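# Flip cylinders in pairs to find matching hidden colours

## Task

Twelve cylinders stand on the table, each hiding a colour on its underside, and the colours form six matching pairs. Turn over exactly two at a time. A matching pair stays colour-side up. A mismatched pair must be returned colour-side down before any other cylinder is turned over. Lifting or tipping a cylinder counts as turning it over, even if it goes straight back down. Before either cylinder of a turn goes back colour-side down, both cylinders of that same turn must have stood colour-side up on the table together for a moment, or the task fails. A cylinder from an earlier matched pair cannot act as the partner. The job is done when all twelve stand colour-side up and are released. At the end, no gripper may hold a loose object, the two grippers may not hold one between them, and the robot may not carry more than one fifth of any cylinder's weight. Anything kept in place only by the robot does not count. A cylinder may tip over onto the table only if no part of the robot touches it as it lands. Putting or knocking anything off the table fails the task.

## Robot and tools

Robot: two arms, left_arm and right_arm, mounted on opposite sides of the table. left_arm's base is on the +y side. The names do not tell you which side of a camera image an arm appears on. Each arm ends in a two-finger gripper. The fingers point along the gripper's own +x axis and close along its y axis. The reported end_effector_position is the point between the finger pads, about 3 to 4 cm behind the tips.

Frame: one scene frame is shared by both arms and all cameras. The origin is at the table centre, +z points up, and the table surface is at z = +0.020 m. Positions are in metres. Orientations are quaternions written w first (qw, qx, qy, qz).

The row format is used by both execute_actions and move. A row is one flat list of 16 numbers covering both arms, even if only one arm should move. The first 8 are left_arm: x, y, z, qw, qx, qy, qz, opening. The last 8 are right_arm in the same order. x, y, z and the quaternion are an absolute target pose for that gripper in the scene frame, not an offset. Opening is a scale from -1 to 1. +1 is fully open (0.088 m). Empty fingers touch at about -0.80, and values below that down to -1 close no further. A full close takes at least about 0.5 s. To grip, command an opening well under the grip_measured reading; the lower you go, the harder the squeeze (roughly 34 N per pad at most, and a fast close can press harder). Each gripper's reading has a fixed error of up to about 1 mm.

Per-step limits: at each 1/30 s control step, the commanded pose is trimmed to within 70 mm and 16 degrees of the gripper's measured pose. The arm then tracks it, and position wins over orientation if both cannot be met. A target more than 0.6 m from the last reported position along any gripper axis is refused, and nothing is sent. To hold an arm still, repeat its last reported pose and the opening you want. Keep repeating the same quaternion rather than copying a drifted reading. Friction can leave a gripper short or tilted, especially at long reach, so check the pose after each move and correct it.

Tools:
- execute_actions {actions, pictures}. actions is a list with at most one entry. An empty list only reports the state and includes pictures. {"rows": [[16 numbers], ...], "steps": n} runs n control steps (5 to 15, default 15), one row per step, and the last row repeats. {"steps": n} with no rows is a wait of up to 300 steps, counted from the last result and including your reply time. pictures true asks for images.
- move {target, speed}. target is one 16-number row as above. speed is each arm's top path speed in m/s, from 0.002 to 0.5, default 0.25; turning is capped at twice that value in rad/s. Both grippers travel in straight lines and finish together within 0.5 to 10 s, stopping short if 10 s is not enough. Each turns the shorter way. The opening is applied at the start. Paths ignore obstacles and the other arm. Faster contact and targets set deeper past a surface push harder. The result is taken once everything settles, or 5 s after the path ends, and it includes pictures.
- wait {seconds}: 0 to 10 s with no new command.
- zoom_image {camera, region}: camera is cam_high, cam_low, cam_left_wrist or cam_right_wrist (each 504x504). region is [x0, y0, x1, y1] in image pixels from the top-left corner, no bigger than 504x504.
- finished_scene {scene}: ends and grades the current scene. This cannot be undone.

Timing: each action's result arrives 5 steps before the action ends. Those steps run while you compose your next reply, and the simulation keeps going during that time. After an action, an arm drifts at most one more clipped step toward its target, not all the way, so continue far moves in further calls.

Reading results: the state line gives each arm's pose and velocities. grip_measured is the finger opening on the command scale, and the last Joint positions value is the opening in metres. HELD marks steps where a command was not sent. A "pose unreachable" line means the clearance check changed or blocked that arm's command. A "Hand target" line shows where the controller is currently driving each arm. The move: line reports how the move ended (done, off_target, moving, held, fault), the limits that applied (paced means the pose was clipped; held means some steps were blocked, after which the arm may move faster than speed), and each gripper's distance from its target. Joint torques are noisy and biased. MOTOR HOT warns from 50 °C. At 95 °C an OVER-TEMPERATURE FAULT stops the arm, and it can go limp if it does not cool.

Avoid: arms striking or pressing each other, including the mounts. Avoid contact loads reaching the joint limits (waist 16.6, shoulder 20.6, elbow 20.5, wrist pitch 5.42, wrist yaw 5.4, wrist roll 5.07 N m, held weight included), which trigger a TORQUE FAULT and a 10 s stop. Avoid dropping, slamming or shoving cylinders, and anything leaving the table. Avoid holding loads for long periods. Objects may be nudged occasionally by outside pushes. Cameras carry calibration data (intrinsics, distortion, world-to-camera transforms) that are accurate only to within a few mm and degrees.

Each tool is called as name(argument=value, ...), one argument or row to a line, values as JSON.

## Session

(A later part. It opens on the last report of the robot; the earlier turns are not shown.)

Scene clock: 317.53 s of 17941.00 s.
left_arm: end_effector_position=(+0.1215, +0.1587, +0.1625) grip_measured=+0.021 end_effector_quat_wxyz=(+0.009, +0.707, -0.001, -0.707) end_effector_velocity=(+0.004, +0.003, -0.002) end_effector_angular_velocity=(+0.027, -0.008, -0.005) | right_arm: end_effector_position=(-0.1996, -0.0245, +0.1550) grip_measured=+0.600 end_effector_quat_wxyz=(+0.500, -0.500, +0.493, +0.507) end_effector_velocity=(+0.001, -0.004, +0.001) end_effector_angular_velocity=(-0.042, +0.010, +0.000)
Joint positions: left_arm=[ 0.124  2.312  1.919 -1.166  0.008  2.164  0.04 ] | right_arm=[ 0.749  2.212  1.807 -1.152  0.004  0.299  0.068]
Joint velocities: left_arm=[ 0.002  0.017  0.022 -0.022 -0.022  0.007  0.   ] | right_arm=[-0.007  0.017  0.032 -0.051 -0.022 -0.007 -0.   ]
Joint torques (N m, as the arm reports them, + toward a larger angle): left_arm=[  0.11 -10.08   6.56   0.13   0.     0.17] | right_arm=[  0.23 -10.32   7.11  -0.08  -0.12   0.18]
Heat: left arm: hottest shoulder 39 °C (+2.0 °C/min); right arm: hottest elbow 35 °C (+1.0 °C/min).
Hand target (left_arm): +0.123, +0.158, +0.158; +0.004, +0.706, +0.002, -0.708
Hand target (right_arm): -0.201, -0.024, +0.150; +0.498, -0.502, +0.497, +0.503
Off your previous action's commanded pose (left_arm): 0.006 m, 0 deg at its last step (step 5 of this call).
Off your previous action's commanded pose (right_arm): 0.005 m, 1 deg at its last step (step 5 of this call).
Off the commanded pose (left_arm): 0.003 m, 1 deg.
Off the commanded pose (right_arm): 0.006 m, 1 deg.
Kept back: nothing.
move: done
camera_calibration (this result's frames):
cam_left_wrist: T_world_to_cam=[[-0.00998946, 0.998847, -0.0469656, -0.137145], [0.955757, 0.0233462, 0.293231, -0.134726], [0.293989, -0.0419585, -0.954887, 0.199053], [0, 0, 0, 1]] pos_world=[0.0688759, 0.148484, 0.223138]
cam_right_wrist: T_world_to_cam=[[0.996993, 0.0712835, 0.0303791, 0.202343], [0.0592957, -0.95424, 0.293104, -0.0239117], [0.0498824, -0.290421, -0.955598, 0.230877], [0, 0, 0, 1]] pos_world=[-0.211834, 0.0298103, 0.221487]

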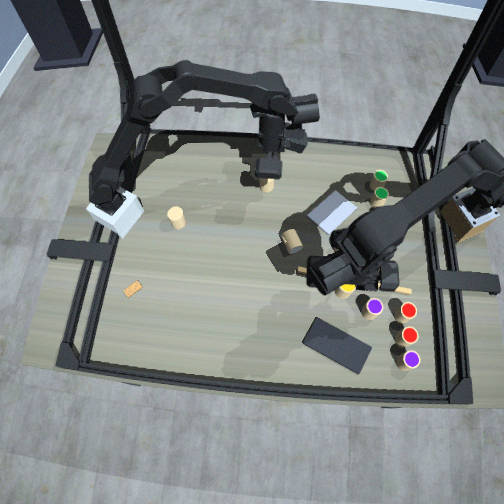

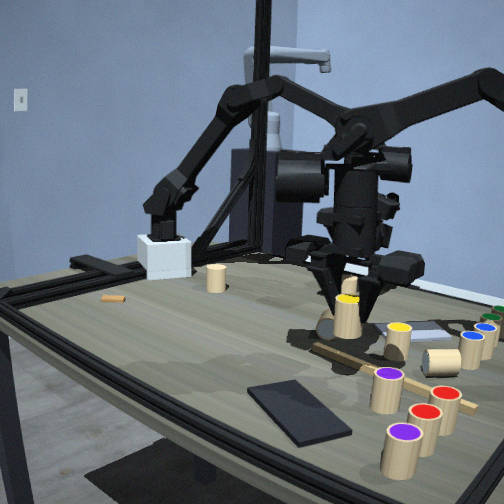

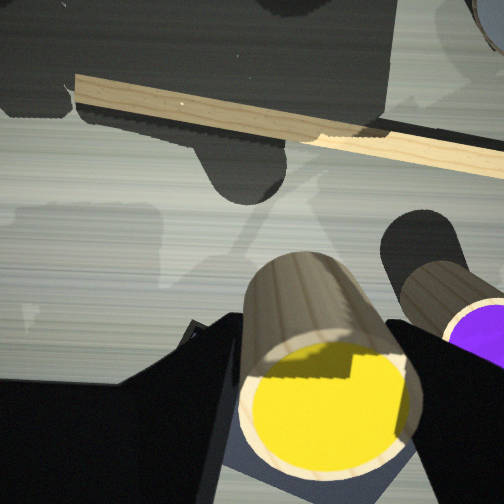

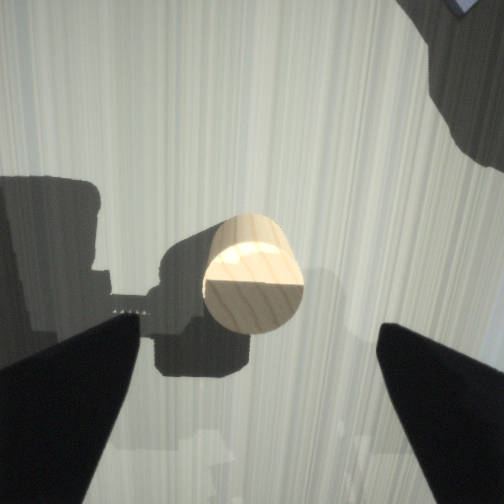

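move(
  target=[0.116,0.155,0.075,0,0.707,0,-0.707,-0.3,-0.204,-0.026,0.075,0.5,-0.5,0.5,0.5,0.6],
  speed=0.2,
)

execute_actions(
  actions=[
    {"rows":[[0.116,0.155,0.075,0,0.707,0,-0.707,0.5,-0.204,-0.026,0.075,0.5,-0.5,0.5,0.5,0.6]],"steps":15},
  ],
)

execute_actions(
  actions=[
    {"rows":[[0.116,0.155,0.16,0,0.707,0,-0.707,0.5,-0.204,-0.026,0.075,0.5,-0.5,0.5,0.5,-0.3]],"steps":12},
  ],
)

execute_actions(
  actions=[
    {"rows":[[0.116,0.165,0.18,0,0.707,0,-0.707,0.6,-0.204,-0.045,0.16,0.5,-0.5,0.5,0.5,-0.3]],"steps":15},
  ],
)

move(
  target=[-0.003,0.09,0.295,0.5,0.5,-0.5,-0.5,0.6,0,-0.085,0.302,0.707,0,0,0.707,-0.3],
  speed=0.5,
)

move(
  target=[-0.003,0.027,0.297,0.5,0.5,-0.5,-0.5,0.6,0,-0.027,0.302,0.707,0,0,0.707,-0.3],
)

execute_actions(
  actions=[
    {"rows":[[-0.003,0.027,0.297,0.5,0.5,-0.5,-0.5,-0.3,0,-0.027,0.302,0.707,0,0,0.707,-0.3]],"steps":12},
  ],
)

execute_actions(
  actions=[
    {"rows":[[-0.003,0.027,0.297,0.5,0.5,-0.5,-0.5,-0.3,0,-0.027,0.302,0.707,0,0,0.707,0.6]],"steps":8},
  ],
)

execute_actions(
  actions=[
    {"rows":[[-0.003,0.065,0.3,0.5,0.5,-0.5,-0.5,-0.3,0,-0.065,0.302,0.707,0,0,0.707,0.6]],"steps":12},
  ],
)

move(
  target=[-0.26,0.185,0.16,0,0.707,0,-0.707,-0.3,-0.062,-0.252,0.16,0.5,-0.5,0.5,0.5,0.6],
  speed=0.5,
)

Scene clock: 319.13 s of 17941.00 s.
left_arm: end_effector_position=(+0.1189, +0.1519, +0.0856) grip_measured=+0.019 end_effector_quat_wxyz=(+0.007, +0.711, -0.007, -0.703) end_effector_velocity=(-0.001, -0.002, +0.001) end_effector_angular_velocity=(-0.002, -0.010, +0.015) | right_arm: end_effector_position=(-0.2033, -0.0234, +0.0830) grip_measured=+0.600 end_effector_quat_wxyz=(+0.503, -0.496, +0.496, +0.506) end_effector_velocity=(-0.002, -0.000, -0.002) end_effector_angular_velocity=(+0.000, +0.008, +0.010)
Joint positions: left_arm=[ 0.109  2.409  1.774 -0.911  0.002  2.16   0.04 ] | right_arm=[ 0.756  2.301  1.659 -0.912  0.002  0.317  0.068]
Joint velocities: left_arm=[-0.007 -0.002 -0.002  0.007 -0.007 -0.022 -0.   ] | right_arm=[ 0.002  0.002 -0.002  0.007 -0.007 -0.007 -0.   ]
Joint torques (N m, as the arm reports them, + toward a larger angle): left_arm=[ -0.02 -10.13   4.24   0.43  -0.06  -0.07] | right_arm=[  0.27 -10.81   4.5    0.32  -0.12   0.19]
Heat: left arm: hottest shoulder 39 °C (+2.0 °C/min); right arm: hottest elbow 35 °C (+1.0 °C/min).
Hand target (left_arm): +0.116, +0.155, +0.075; +0.000, +0.707, +0.000, -0.707
Hand target (right_arm): -0.204, -0.027, +0.075; +0.500, -0.500, +0.500, +0.500
Off the commanded pose (left_arm): 0.011 m, 1 deg.
Off the commanded pose (right_arm): 0.008 m, 1 deg.
Kept back: nothing.
move: off_target (left_arm)
camera_calibration (this result's frames):
cam_left_wrist: T_world_to_cam=[[0.00154971, 0.998555, -0.0537092, -0.134735], [0.952431, 0.0148941, 0.30439, -0.108783], [0.30475, -0.0516261, -0.951032, 0.125908], [0, 0, 0, 1]] pos_world=[0.0654467, 0.142661, 0.145618]
cam_right_wrist: T_world_to_cam=[[0.997754, 0.0609566, 0.0277774, 0.208301], [0.0502992, -0.955607, 0.290318, -0.00309052], [0.0442411, -0.288269, -0.956527, 0.161501], [0, 0, 0, 1]] pos_world=[-0.214823, 0.0309052, 0.149591]

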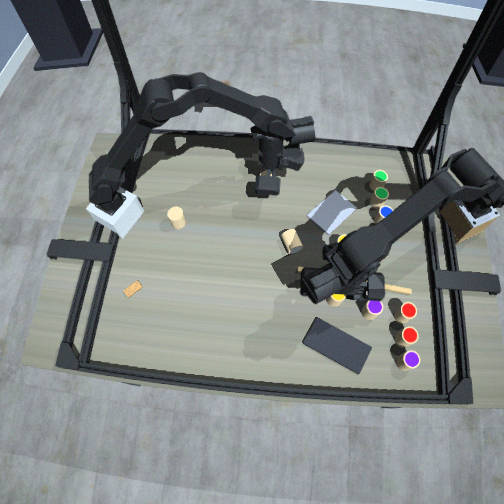

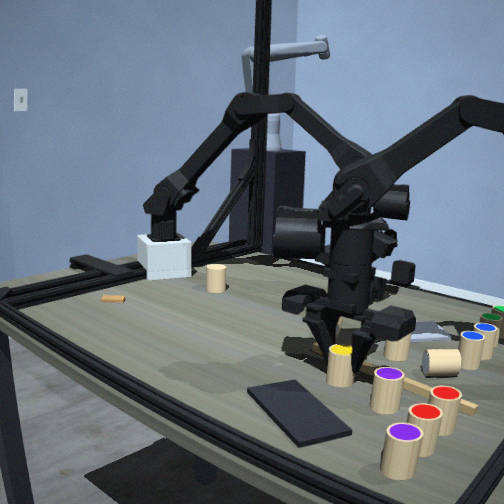

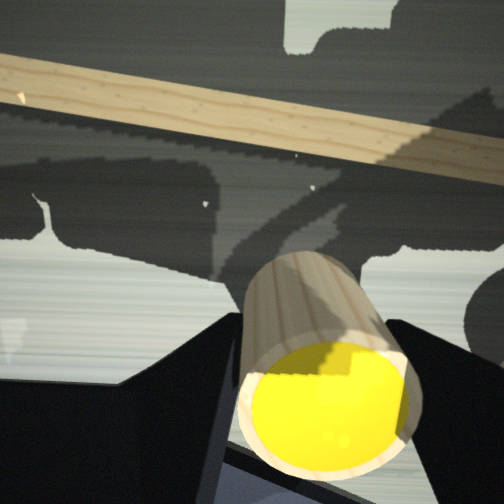

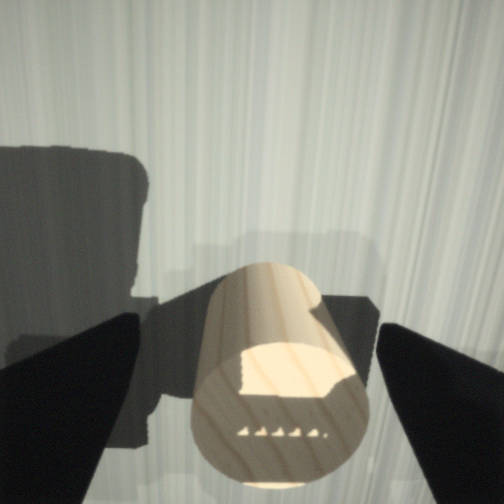

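Scene clock: 319.47 s of 17941.00 s.
left_arm: end_effector_position=(+0.1188, +0.1518, +0.0846) grip_measured=+0.453 end_effector_quat_wxyz=(+0.007, +0.711, -0.007, -0.703) end_effector_velocity=(-0.003, +0.001, +0.001) end_effector_angular_velocity=(+0.010, -0.002, +0.015) | right_arm: end_effector_position=(-0.2033, -0.0234, +0.0823) grip_measured=+0.600 end_effector_quat_wxyz=(+0.503, -0.496, +0.496, +0.506) end_effector_velocity=(-0.001, +0.003, +0.002) end_effector_angular_velocity=(+0.009, +0.011, +0.005)
Joint positions: left_arm=[ 0.109  2.412  1.774 -0.91   0.002  2.16   0.061] | right_arm=[ 0.756  2.302  1.659 -0.911  0.002  0.317  0.068]
Joint velocities: left_arm=[-0.007 -0.007 -0.007 -0.007 -0.007 -0.022  0.02 ] | right_arm=[-0.002 -0.002  0.002  0.007 -0.007 -0.007  0.   ]
Joint torques (N m, as the arm reports them, + toward a larger angle): left_arm=[ -0.2  -10.13   4.25   0.39   0.    -0.17] | right_arm=[  0.26 -10.52   5.14   0.27  -0.11   0.19]
Heat: left arm: hottest shoulder 40 °C (+3.0 °C/min); right arm: hottest elbow 35 °C (+1.0 °C/min).
Steps of this call (steps 1 to 10: the first 10 steps of this action). Readings (end_effector_position):
1: left_arm (+0.1190, +0.1519, +0.0856) | right_arm (-0.2033, -0.0233, +0.0828)
2: left_arm (+0.1189, +0.1517, +0.0856) | right_arm (-0.2033, -0.0233, +0.0828)
4: left_arm (+0.1189, +0.1515, +0.0852) | right_arm (-0.2033, -0.0233, +0.0828)
8: left_arm (+0.1188, +0.1518, +0.0846) | right_arm (-0.2033, -0.0234, +0.0825)
10: the state above

Scene clock: 319.87 s of 17941.00 s.
left_arm: end_effector_position=(+0.1152, +0.1573, +0.1387) grip_measured=+0.498 end_effector_quat_wxyz=(-0.003, +0.705, +0.002, -0.710) end_effector_velocity=(+0.032, -0.047, +0.250) end_effector_angular_velocity=(-0.274, -0.192, +0.005) | right_arm: end_effector_position=(-0.2034, -0.0234, +0.0823) grip_measured=+0.020 end_effector_quat_wxyz=(+0.503, -0.496, +0.496, +0.506) end_effector_velocity=(-0.001, -0.003, +0.000) end_effector_angular_velocity=(-0.014, +0.018, +0.005)
Joint positions: left_arm=[ 0.109  2.343  1.875 -1.114  0.002  2.159  0.063] | right_arm=[ 0.756  2.302  1.659 -0.911  0.002  0.317  0.04 ]
Joint velocities: left_arm=[-0.002 -0.32   0.462 -0.447 -0.007 -0.007  0.   ] | right_arm=[-0.002 -0.002 -0.002 -0.007 -0.022 -0.007  0.001]
Joint torques (N m, as the arm reports them, + toward a larger angle): left_arm=[ -0.2  -12.65   5.28   0.08  -0.05  -0.08] | right_arm=[  0.21 -10.54   5.15   0.24  -0.08   0.16]
Heat: left arm: hottest shoulder 40 °C (+3.0 °C/min); right arm: hottest elbow 35 °C (+1.0 °C/min).
Off your previous action's commanded pose (left_arm): 0.011 m, 1 deg at its last step (step 5 of this call).
Off your previous action's commanded pose (right_arm): 0.008 m, 1 deg at its last step (step 5 of this call).
Steps of this call (steps 1 to 5: the last 5 steps of your previous action; steps 6 to 12: the first 7 steps of this action). Readings (end_effector_position):
6: left_arm (+0.1173, +0.1540, +0.0891) | right_arm (-0.2033, -0.0234, +0.0823)
7: left_arm (+0.1137, +0.1594, +0.0949) | right_arm (-0.2033, -0.0234, +0.0823)
9: left_arm (+0.1114, +0.1628, +0.1106) | right_arm (-0.2032, -0.0234, +0.0823)
12: the state above

Scene clock: 320.37 s of 17941.00 s.
left_arm: end_effector_position=(+0.1141, +0.1652, +0.1724) grip_measured=+0.594 end_effector_quat_wxyz=(-0.003, +0.704, +0.004, -0.710) end_effector_velocity=(-0.002, +0.010, +0.010) end_effector_angular_velocity=(+0.026, +0.009, +0.015) | right_arm: end_effector_position=(-0.2038, -0.0414, +0.1545) grip_measured=+0.020 end_effector_quat_wxyz=(+0.501, -0.498, +0.497, +0.504) end_effector_velocity=(+0.004, -0.012, +0.071) end_effector_angular_velocity=(+0.009, -0.005, +0.010)
Joint positions: left_arm=[ 0.117  2.288  1.917 -1.214  0.002  2.165  0.068] | right_arm=[ 0.771  2.156  1.716 -1.121  0.002  0.33   0.04 ]
Joint velocities: left_arm=[ 0.007 -0.022  0.002 -0.051 -0.007 -0.007  0.002] | right_arm=[ 0.002 -0.115  0.105 -0.212  0.007 -0.007 -0.   ]
Joint torques (N m, as the arm reports them, + toward a larger angle): left_arm=[ -0.01 -13.73   6.53   0.05  -0.06   0.14] | right_arm=[  0.18 -11.36   5.96  -0.16  -0.09   0.18]
Heat: left arm: hottest shoulder 40 °C (+3.0 °C/min); right arm: hottest elbow 35 °C (+1.0 °C/min).
Off your previous action's commanded pose (left_arm): 0.003 m, 0 deg at its last step (step 5 of this call).
Off your previous action's commanded pose (right_arm): 0.008 m, 1 deg at its last step (step 5 of this call).
Steps of this call (steps 1 to 5: the last 5 steps of your previous action; steps 6 to 15: the first 10 steps of this action). Readings (end_effector_position):
6: left_arm (+0.1157, +0.1567, +0.1576) | right_arm (-0.2029, -0.0261, +0.0873)
7: left_arm (+0.1139, +0.1598, +0.1584) | right_arm (-0.2006, -0.0345, +0.0930)
9: left_arm (+0.1132, +0.1624, +0.1617) | right_arm (-0.1995, -0.0441, +0.1100)
13: left_arm (+0.1139, +0.1649, +0.1706) | right_arm (-0.2034, -0.0415, +0.1462)
15: the state above

Scene clock: 322.97 s of 17941.00 s.
left_arm: end_effector_position=(-0.0029, +0.0911, +0.3073) grip_measured=+0.600 end_effector_quat_wxyz=(+0.498, +0.498, -0.510, -0.494) end_effector_velocity=(-0.000, +0.000, -0.001) end_effector_angular_velocity=(-0.007, +0.004, +0.005) | right_arm: end_effector_position=(-0.0012, -0.0830, +0.3067) grip_measured=+0.020 end_effector_quat_wxyz=(+0.711, +0.000, -0.006, +0.703) end_effector_velocity=(-0.003, -0.000, -0.002) end_effector_angular_velocity=(+0.002, -0.008, +0.029)
Joint positions: left_arm=[-0.052  1.77   0.736  1.052  0.436  1.579  0.068] | right_arm=[ 0.122  1.262  0.386  0.885 -0.304 -0.005  0.04 ]
Joint velocities: left_arm=[-0.002  0.007 -0.007  0.022 -0.007 -0.007 -0.   ] | right_arm=[-0.007  0.012 -0.007  0.022 -0.037 -0.007 -0.   ]
Joint torques (N m, as the arm reports them, + toward a larger angle): left_arm=[-0.15 -6.45  4.51  1.79 -0.07 -0.15] | right_arm=[-0.28 -4.14  5.19  1.6  -0.12  0.19]
Heat: left arm: hottest shoulder 40 °C (+3.0 °C/min); right arm: hottest elbow 35 °C (+1.0 °C/min).
Hand target (left_arm): -0.004, +0.092, +0.297; +0.496, +0.500, -0.502, -0.502
Hand target (right_arm): -0.001, -0.084, +0.302; +0.711, +0.000, +0.001, +0.703
Off your previous action's commanded pose (left_arm): 0.008 m, 1 deg at its last step (step 5 of this call).
Off your previous action's commanded pose (right_arm): 0.004 m, 0 deg at its last step (step 5 of this call).
Off the commanded pose (left_arm): 0.012 m, 1 deg.
Off the commanded pose (right_arm): 0.005 m, 1 deg.
Kept back: nothing.
move: off_target (left_arm)
camera_calibration (this result's frames):
cam_left_wrist: T_world_to_cam=[[0.0164178, -0.0501834, -0.998605, 0.32406], [0.958423, 0.285349, 0.0014174, 0.00913048], [0.284879, -0.957109, 0.0527817, 0.144768], [0, 0, 0, 1]] pos_world=[-0.0553126, 0.152216, 0.315954]
cam_right_wrist: T_world_to_cam=[[0.996975, -0.0407925, 0.0661645, -0.0161843], [0.050992, -0.299208, -0.952825, 0.300554], [0.0586651, 0.953316, -0.296222, 0.249933], [0, 0, 0, 1]] pos_world=[-0.0138528, -0.148997, 0.361482]

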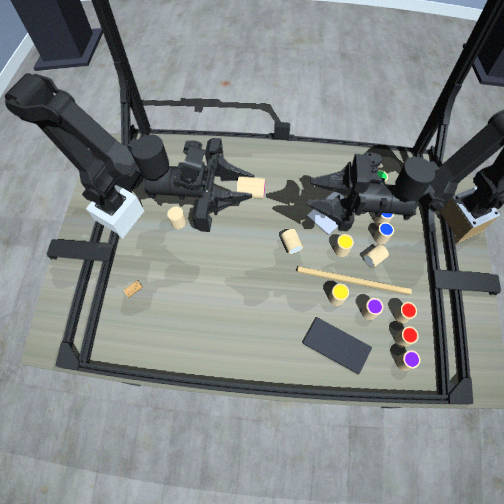

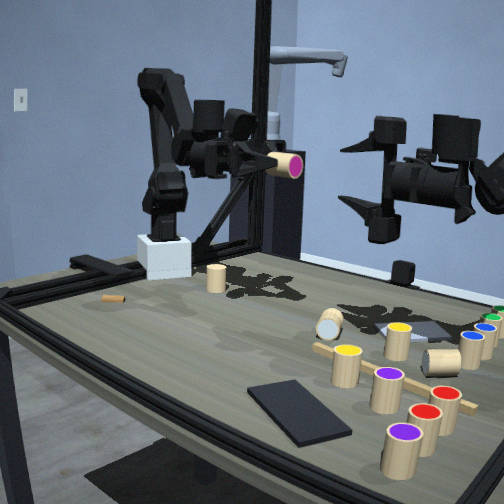

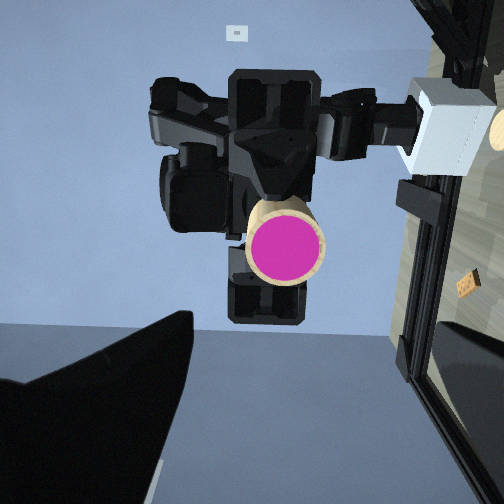

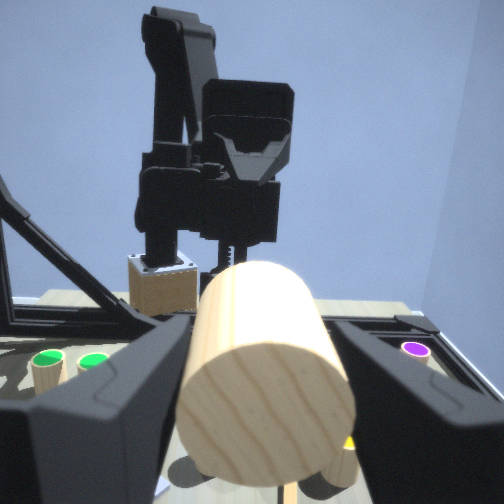

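Scene clock: 323.93 s of 17941.00 s.
left_arm: end_effector_position=(-0.0032, +0.0306, +0.3007) grip_measured=+0.600 end_effector_quat_wxyz=(+0.500, +0.500, -0.503, -0.497) end_effector_velocity=(-0.002, -0.003, -0.005) end_effector_angular_velocity=(+0.021, +0.015, -0.000) | right_arm: end_effector_position=(+0.0000, -0.0302, +0.2997) grip_measured=+0.020 end_effector_quat_wxyz=(+0.707, -0.004, +0.001, +0.707) end_effector_velocity=(+0.002, +0.001, -0.007) end_effector_angular_velocity=(-0.026, -0.015, -0.010)
Joint positions: left_arm=[-0.123  1.953  0.971  0.989  0.356  1.573  0.068] | right_arm=[ 0.174  1.509  0.554  0.948 -0.262 -0.005  0.04 ]
Joint velocities: left_arm=[-0.007  0.007  0.007 -0.022 -0.007 -0.007  0.   ] | right_arm=[-0.002  0.007  0.002 -0.022  0.007 -0.022  0.   ]
Joint torques (N m, as the arm reports them, + toward a larger angle): left_arm=[-0.24 -8.05  6.69  1.47 -0.14 -0.09] | right_arm=[ 0.32 -5.74  7.59  1.62  0.03  0.17]
Heat: left arm: hottest shoulder 40 °C (+3.0 °C/min); right arm: hottest elbow 35 °C (+1.0 °C/min).
Hand target (left_arm): -0.003, +0.027, +0.297; +0.500, +0.500, -0.500, -0.500
Hand target (right_arm): -0.000, -0.027, +0.302; +0.707, -0.000, -0.000, +0.707
Off the commanded pose (left_arm): 0.005 m, 0 deg.
Off the commanded pose (right_arm): 0.004 m, 0 deg.
Kept back: nothing.
move: done
camera_calibration (this result's frames):
cam_left_wrist: T_world_to_cam=[[0.00553653, -0.0402529, -0.999174, 0.314237], [0.955876, 0.293697, -0.0065353, 0.0288023], [0.293717, -0.955051, 0.0401028, 0.0910459], [0, 0, 0, 1]] pos_world=[-0.056013, 0.0911433, 0.310515]
cam_right_wrist: T_world_to_cam=[[0.99762, -0.0299181, 0.0621177, -0.0132339], [0.0496548, -0.313294, -0.948357, 0.307912], [0.0478341, 0.949185, -0.311063, 0.201749], [0, 0, 0, 1]] pos_world=[-0.0117374, -0.0954262, 0.35559]

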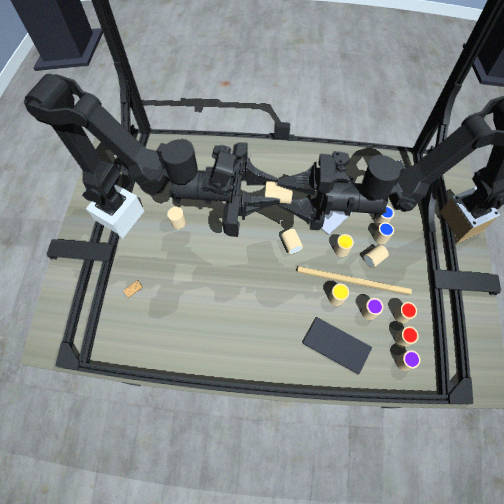

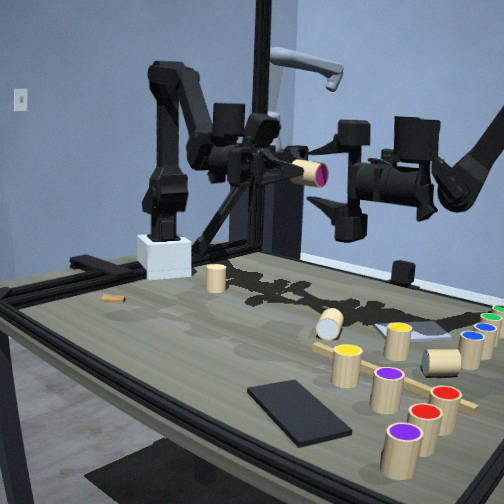

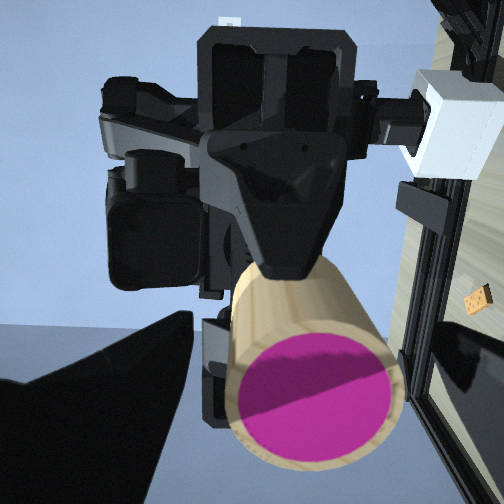

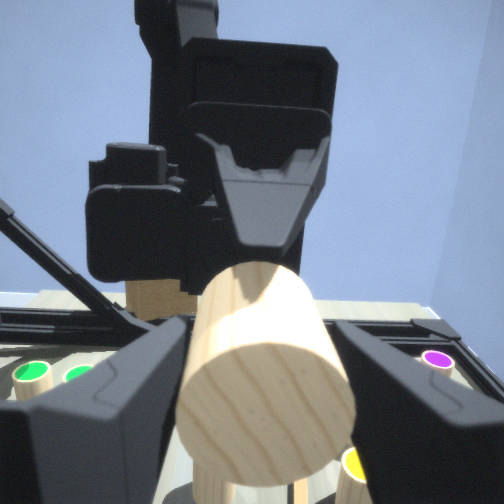

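Scene clock: 324.17 s of 17941.00 s.
left_arm: end_effector_position=(-0.0030, +0.0302, +0.3013) grip_measured=+0.024 end_effector_quat_wxyz=(+0.501, +0.499, -0.503, -0.497) end_effector_velocity=(-0.000, +0.000, -0.001) end_effector_angular_velocity=(+0.007, +0.010, +0.005) | right_arm: end_effector_position=(+0.0000, -0.0297, +0.2992) grip_measured=+0.020 end_effector_quat_wxyz=(+0.707, -0.003, +0.002, +0.707) end_effector_velocity=(+0.002, -0.001, +0.002) end_effector_angular_velocity=(+0.007, -0.009, -0.010)
Joint positions: left_arm=[-0.123  1.953  0.974  0.989  0.356  1.573  0.04 ] | right_arm=[ 0.175  1.511  0.555  0.948 -0.262 -0.004  0.04 ]
Joint velocities: left_arm=[-0.002 -0.002 -0.002 -0.007 -0.007 -0.007  0.   ] | right_arm=[-0.002 -0.002 -0.002  0.007  0.007 -0.007 -0.   ]
Joint torques (N m, as the arm reports them, + toward a larger angle): left_arm=[-0.46 -7.89  6.48  1.39 -0.1  -0.14] | right_arm=[ 0.29 -5.97  7.68  1.59  0.02  0.14]
Heat: left arm: hottest shoulder 40 °C (+3.0 °C/min); right arm: hottest elbow 35 °C (+1.0 °C/min).
Steps of this call (steps 1 to 7: the first 7 steps of this action). Readings (end_effector_position):
1: left_arm (-0.0032, +0.0306, +0.3004) | right_arm (-0.0001, -0.0300, +0.2997)
2: left_arm (-0.0031, +0.0305, +0.3005) | right_arm (-0.0001, -0.0300, +0.2999)
4: left_arm (-0.0031, +0.0305, +0.3009) | right_arm (-0.0000, -0.0299, +0.2996)
7: the state above

Scene clock: 324.43 s of 17941.00 s.
left_arm: end_effector_position=(-0.0030, +0.0301, +0.3013) grip_measured=+0.024 end_effector_quat_wxyz=(+0.501, +0.499, -0.503, -0.497) end_effector_velocity=(+0.000, -0.003, -0.008) end_effector_angular_velocity=(+0.048, +0.025, +0.015) | right_arm: end_effector_position=(+0.0001, -0.0295, +0.2993) grip_measured=+0.078 end_effector_quat_wxyz=(+0.707, -0.003, +0.002, +0.707) end_effector_velocity=(+0.003, +0.005, +0.012) end_effector_angular_velocity=(+0.026, +0.000, -0.010)
Joint positions: left_arm=[-0.123  1.954  0.974  0.988  0.356  1.573  0.04 ] | right_arm=[ 0.175  1.512  0.556  0.948 -0.262 -0.004  0.043]
Joint velocities: left_arm=[-0.007 -0.002  0.012 -0.066 -0.022 -0.007 -0.   ] | right_arm=[-0.002 -0.002  0.032 -0.007  0.007  0.007  0.114]
Joint torques (N m, as the arm reports them, + toward a larger angle): left_arm=[-0.04 -8.21  6.3   1.45 -0.15 -0.12] | right_arm=[ 0.26 -6.08  7.34  1.59  0.03  0.12]
Heat: left arm: hottest shoulder 40 °C (+3.0 °C/min); right arm: hottest elbow 35 °C (+1.0 °C/min).
Off your previous action's commanded pose (left_arm): 0.006 m, 1 deg at its last step (step 5 of this call).
Off your previous action's commanded pose (right_arm): 0.004 m, 0 deg at its last step (step 5 of this call).
Steps of this call (steps 1 to 5: the last 5 steps of your previous action; steps 6 to 8: the first 3 steps of this action). Readings (end_effector_position):
6: left_arm (-0.0030, +0.0302, +0.3015) | right_arm (+0.0001, -0.0296, +0.2993)
7: left_arm (-0.0030, +0.0302, +0.3015) | right_arm (+0.0001, -0.0296, +0.2993)
8: the state above

Scene clock: 324.83 s of 17941.00 s.
left_arm: end_effector_position=(-0.0016, +0.0559, +0.2953) grip_measured=+0.023 end_effector_quat_wxyz=(+0.499, +0.503, -0.497, -0.502) end_effector_velocity=(+0.007, +0.056, +0.006) end_effector_angular_velocity=(-0.002, +0.007, +0.020) | right_arm: end_effector_position=(+0.0005, -0.0561, +0.3048) grip_measured=+0.587 end_effector_quat_wxyz=(+0.708, +0.001, -0.006, +0.707) end_effector_velocity=(+0.002, -0.056, +0.006) end_effector_angular_velocity=(-0.003, -0.007, -0.005)
Joint positions: left_arm=[-0.095  1.889  0.866  1.014  0.381  1.573  0.04 ] | right_arm=[ 0.145  1.398  0.469  0.938 -0.29  -0.004  0.068]
Joint velocities: left_arm=[ 0.071 -0.168 -0.217  0.051  0.051 -0.007 -0.   ] | right_arm=[-0.071 -0.261 -0.168 -0.095 -0.066 -0.007  0.005]
Joint torques (N m, as the arm reports them, + toward a larger angle): left_arm=[  0.22 -11.29   4.45   1.96   0.19  -0.04] | right_arm=[-0.25 -6.6   4.71  1.09 -0.14  0.15]
Heat: left arm: hottest shoulder 40 °C (+3.0 °C/min); right arm: hottest elbow 35 °C (+1.0 °C/min).
Off your previous action's commanded pose (left_arm): 0.003 m, 0 deg at its last step (step 5 of this call).
Off your previous action's commanded pose (right_arm): 0.002 m, 0 deg at its last step (step 5 of this call).
Steps of this call (steps 1 to 5: the last 5 steps of your previous action; steps 6 to 12: the first 7 steps of this action). Readings (end_effector_position):
6: left_arm (-0.0035, +0.0324, +0.2986) | right_arm (-0.0000, -0.0323, +0.3014)
7: left_arm (-0.0039, +0.0376, +0.2978) | right_arm (-0.0001, -0.0378, +0.3013)
9: left_arm (-0.0035, +0.0475, +0.2961) | right_arm (+0.0002, -0.0482, +0.3023)
12: the state above

Scene clock: 327.40 s of 17941.00 s.
left_arm: end_effector_position=(-0.2590, +0.1852, +0.1605) grip_measured=+0.020 end_effector_quat_wxyz=(+0.005, +0.703, +0.001, -0.711) end_effector_velocity=(-0.002, +0.006, -0.001) end_effector_angular_velocity=(+0.037, -0.005, +0.015) | right_arm: end_effector_position=(-0.0617, -0.2548, +0.1607) grip_measured=+0.600 end_effector_quat_wxyz=(+0.496, -0.501, +0.498, +0.505) end_effector_velocity=(+0.000, -0.006, -0.001) end_effector_angular_velocity=(-0.027, -0.006, +0.010)
Joint positions: left_arm=[-0.827  1.993  1.402 -0.97   0.008  1.215  0.04 ] | right_arm=[ 0.397  1.253  0.712 -1.027 -0.006 -0.053  0.068]
Joint velocities: left_arm=[-0.007  0.012  0.012 -0.037  0.007 -0.022  0.   ] | right_arm=[ 0.002  0.002 -0.002 -0.022  0.007 -0.007  0.   ]
Joint torques (N m, as the arm reports them, + toward a larger angle): left_arm=[-0.22 -7.87  6.03  0.17  0.25 -0.08] | right_arm=[ 0.28 -3.3   7.01 -0.07  0.02  0.19]
Heat: left arm: hottest shoulder 40 °C (+3.0 °C/min); right arm: hottest elbow 35 °C (+1.0 °C/min).
Hand target (left_arm): -0.261, +0.184, +0.158; +0.002, +0.703, +0.004, -0.711
Hand target (right_arm): -0.062, -0.253, +0.162; +0.496, -0.502, +0.498, +0.503
Off your previous action's commanded pose (left_arm): 0.006 m, 0 deg at its last step (step 5 of this call).
Off your previous action's commanded pose (right_arm): 0.005 m, 0 deg at its last step (step 5 of this call).
Off the commanded pose (left_arm): 0.001 m, 1 deg.
Off the commanded pose (right_arm): 0.003 m, 1 deg.
Kept back: nothing.
move: done
camera_calibration (this result's frames):
cam_left_wrist: T_world_to_cam=[[-0.00809207, 0.999187, -0.0395069, -0.168204], [0.95885, 0.0189659, 0.283277, 0.232211], [0.283796, -0.0355889, -0.958224, 0.306783], [0, 0, 0, 1]] pos_world=[-0.31108, 0.174582, 0.221541]
cam_right_wrist: T_world_to_cam=[[0.997134, 0.0716997, 0.0241561, 0.0822266], [0.0609647, -0.950495, 0.3047, -0.254297], [0.0448071, -0.302354, -0.952142, 0.158566], [0, 0, 0, 1]] pos_world=[-0.0735926, -0.199661, 0.226476]

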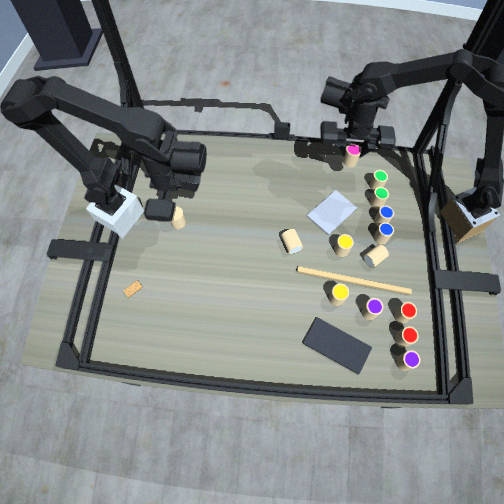

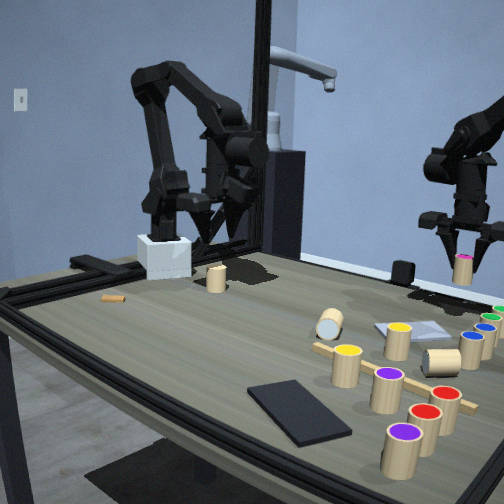

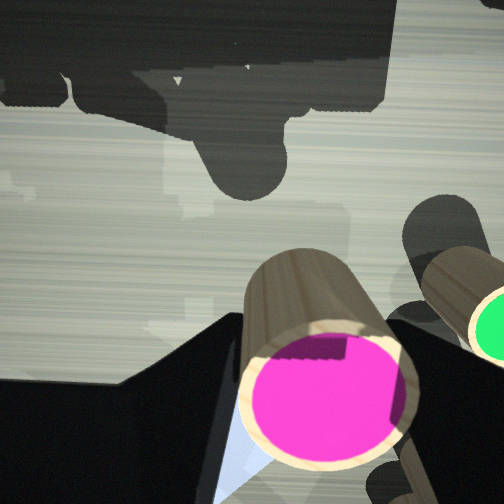

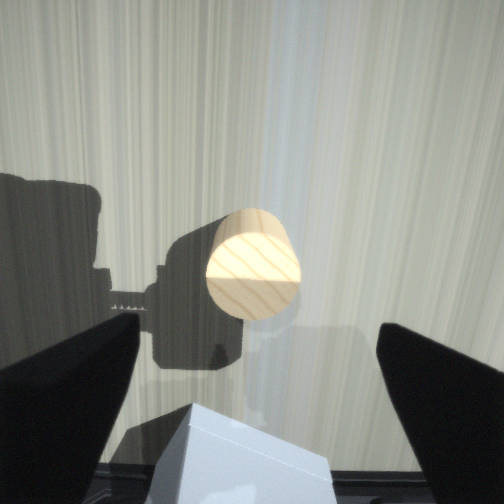

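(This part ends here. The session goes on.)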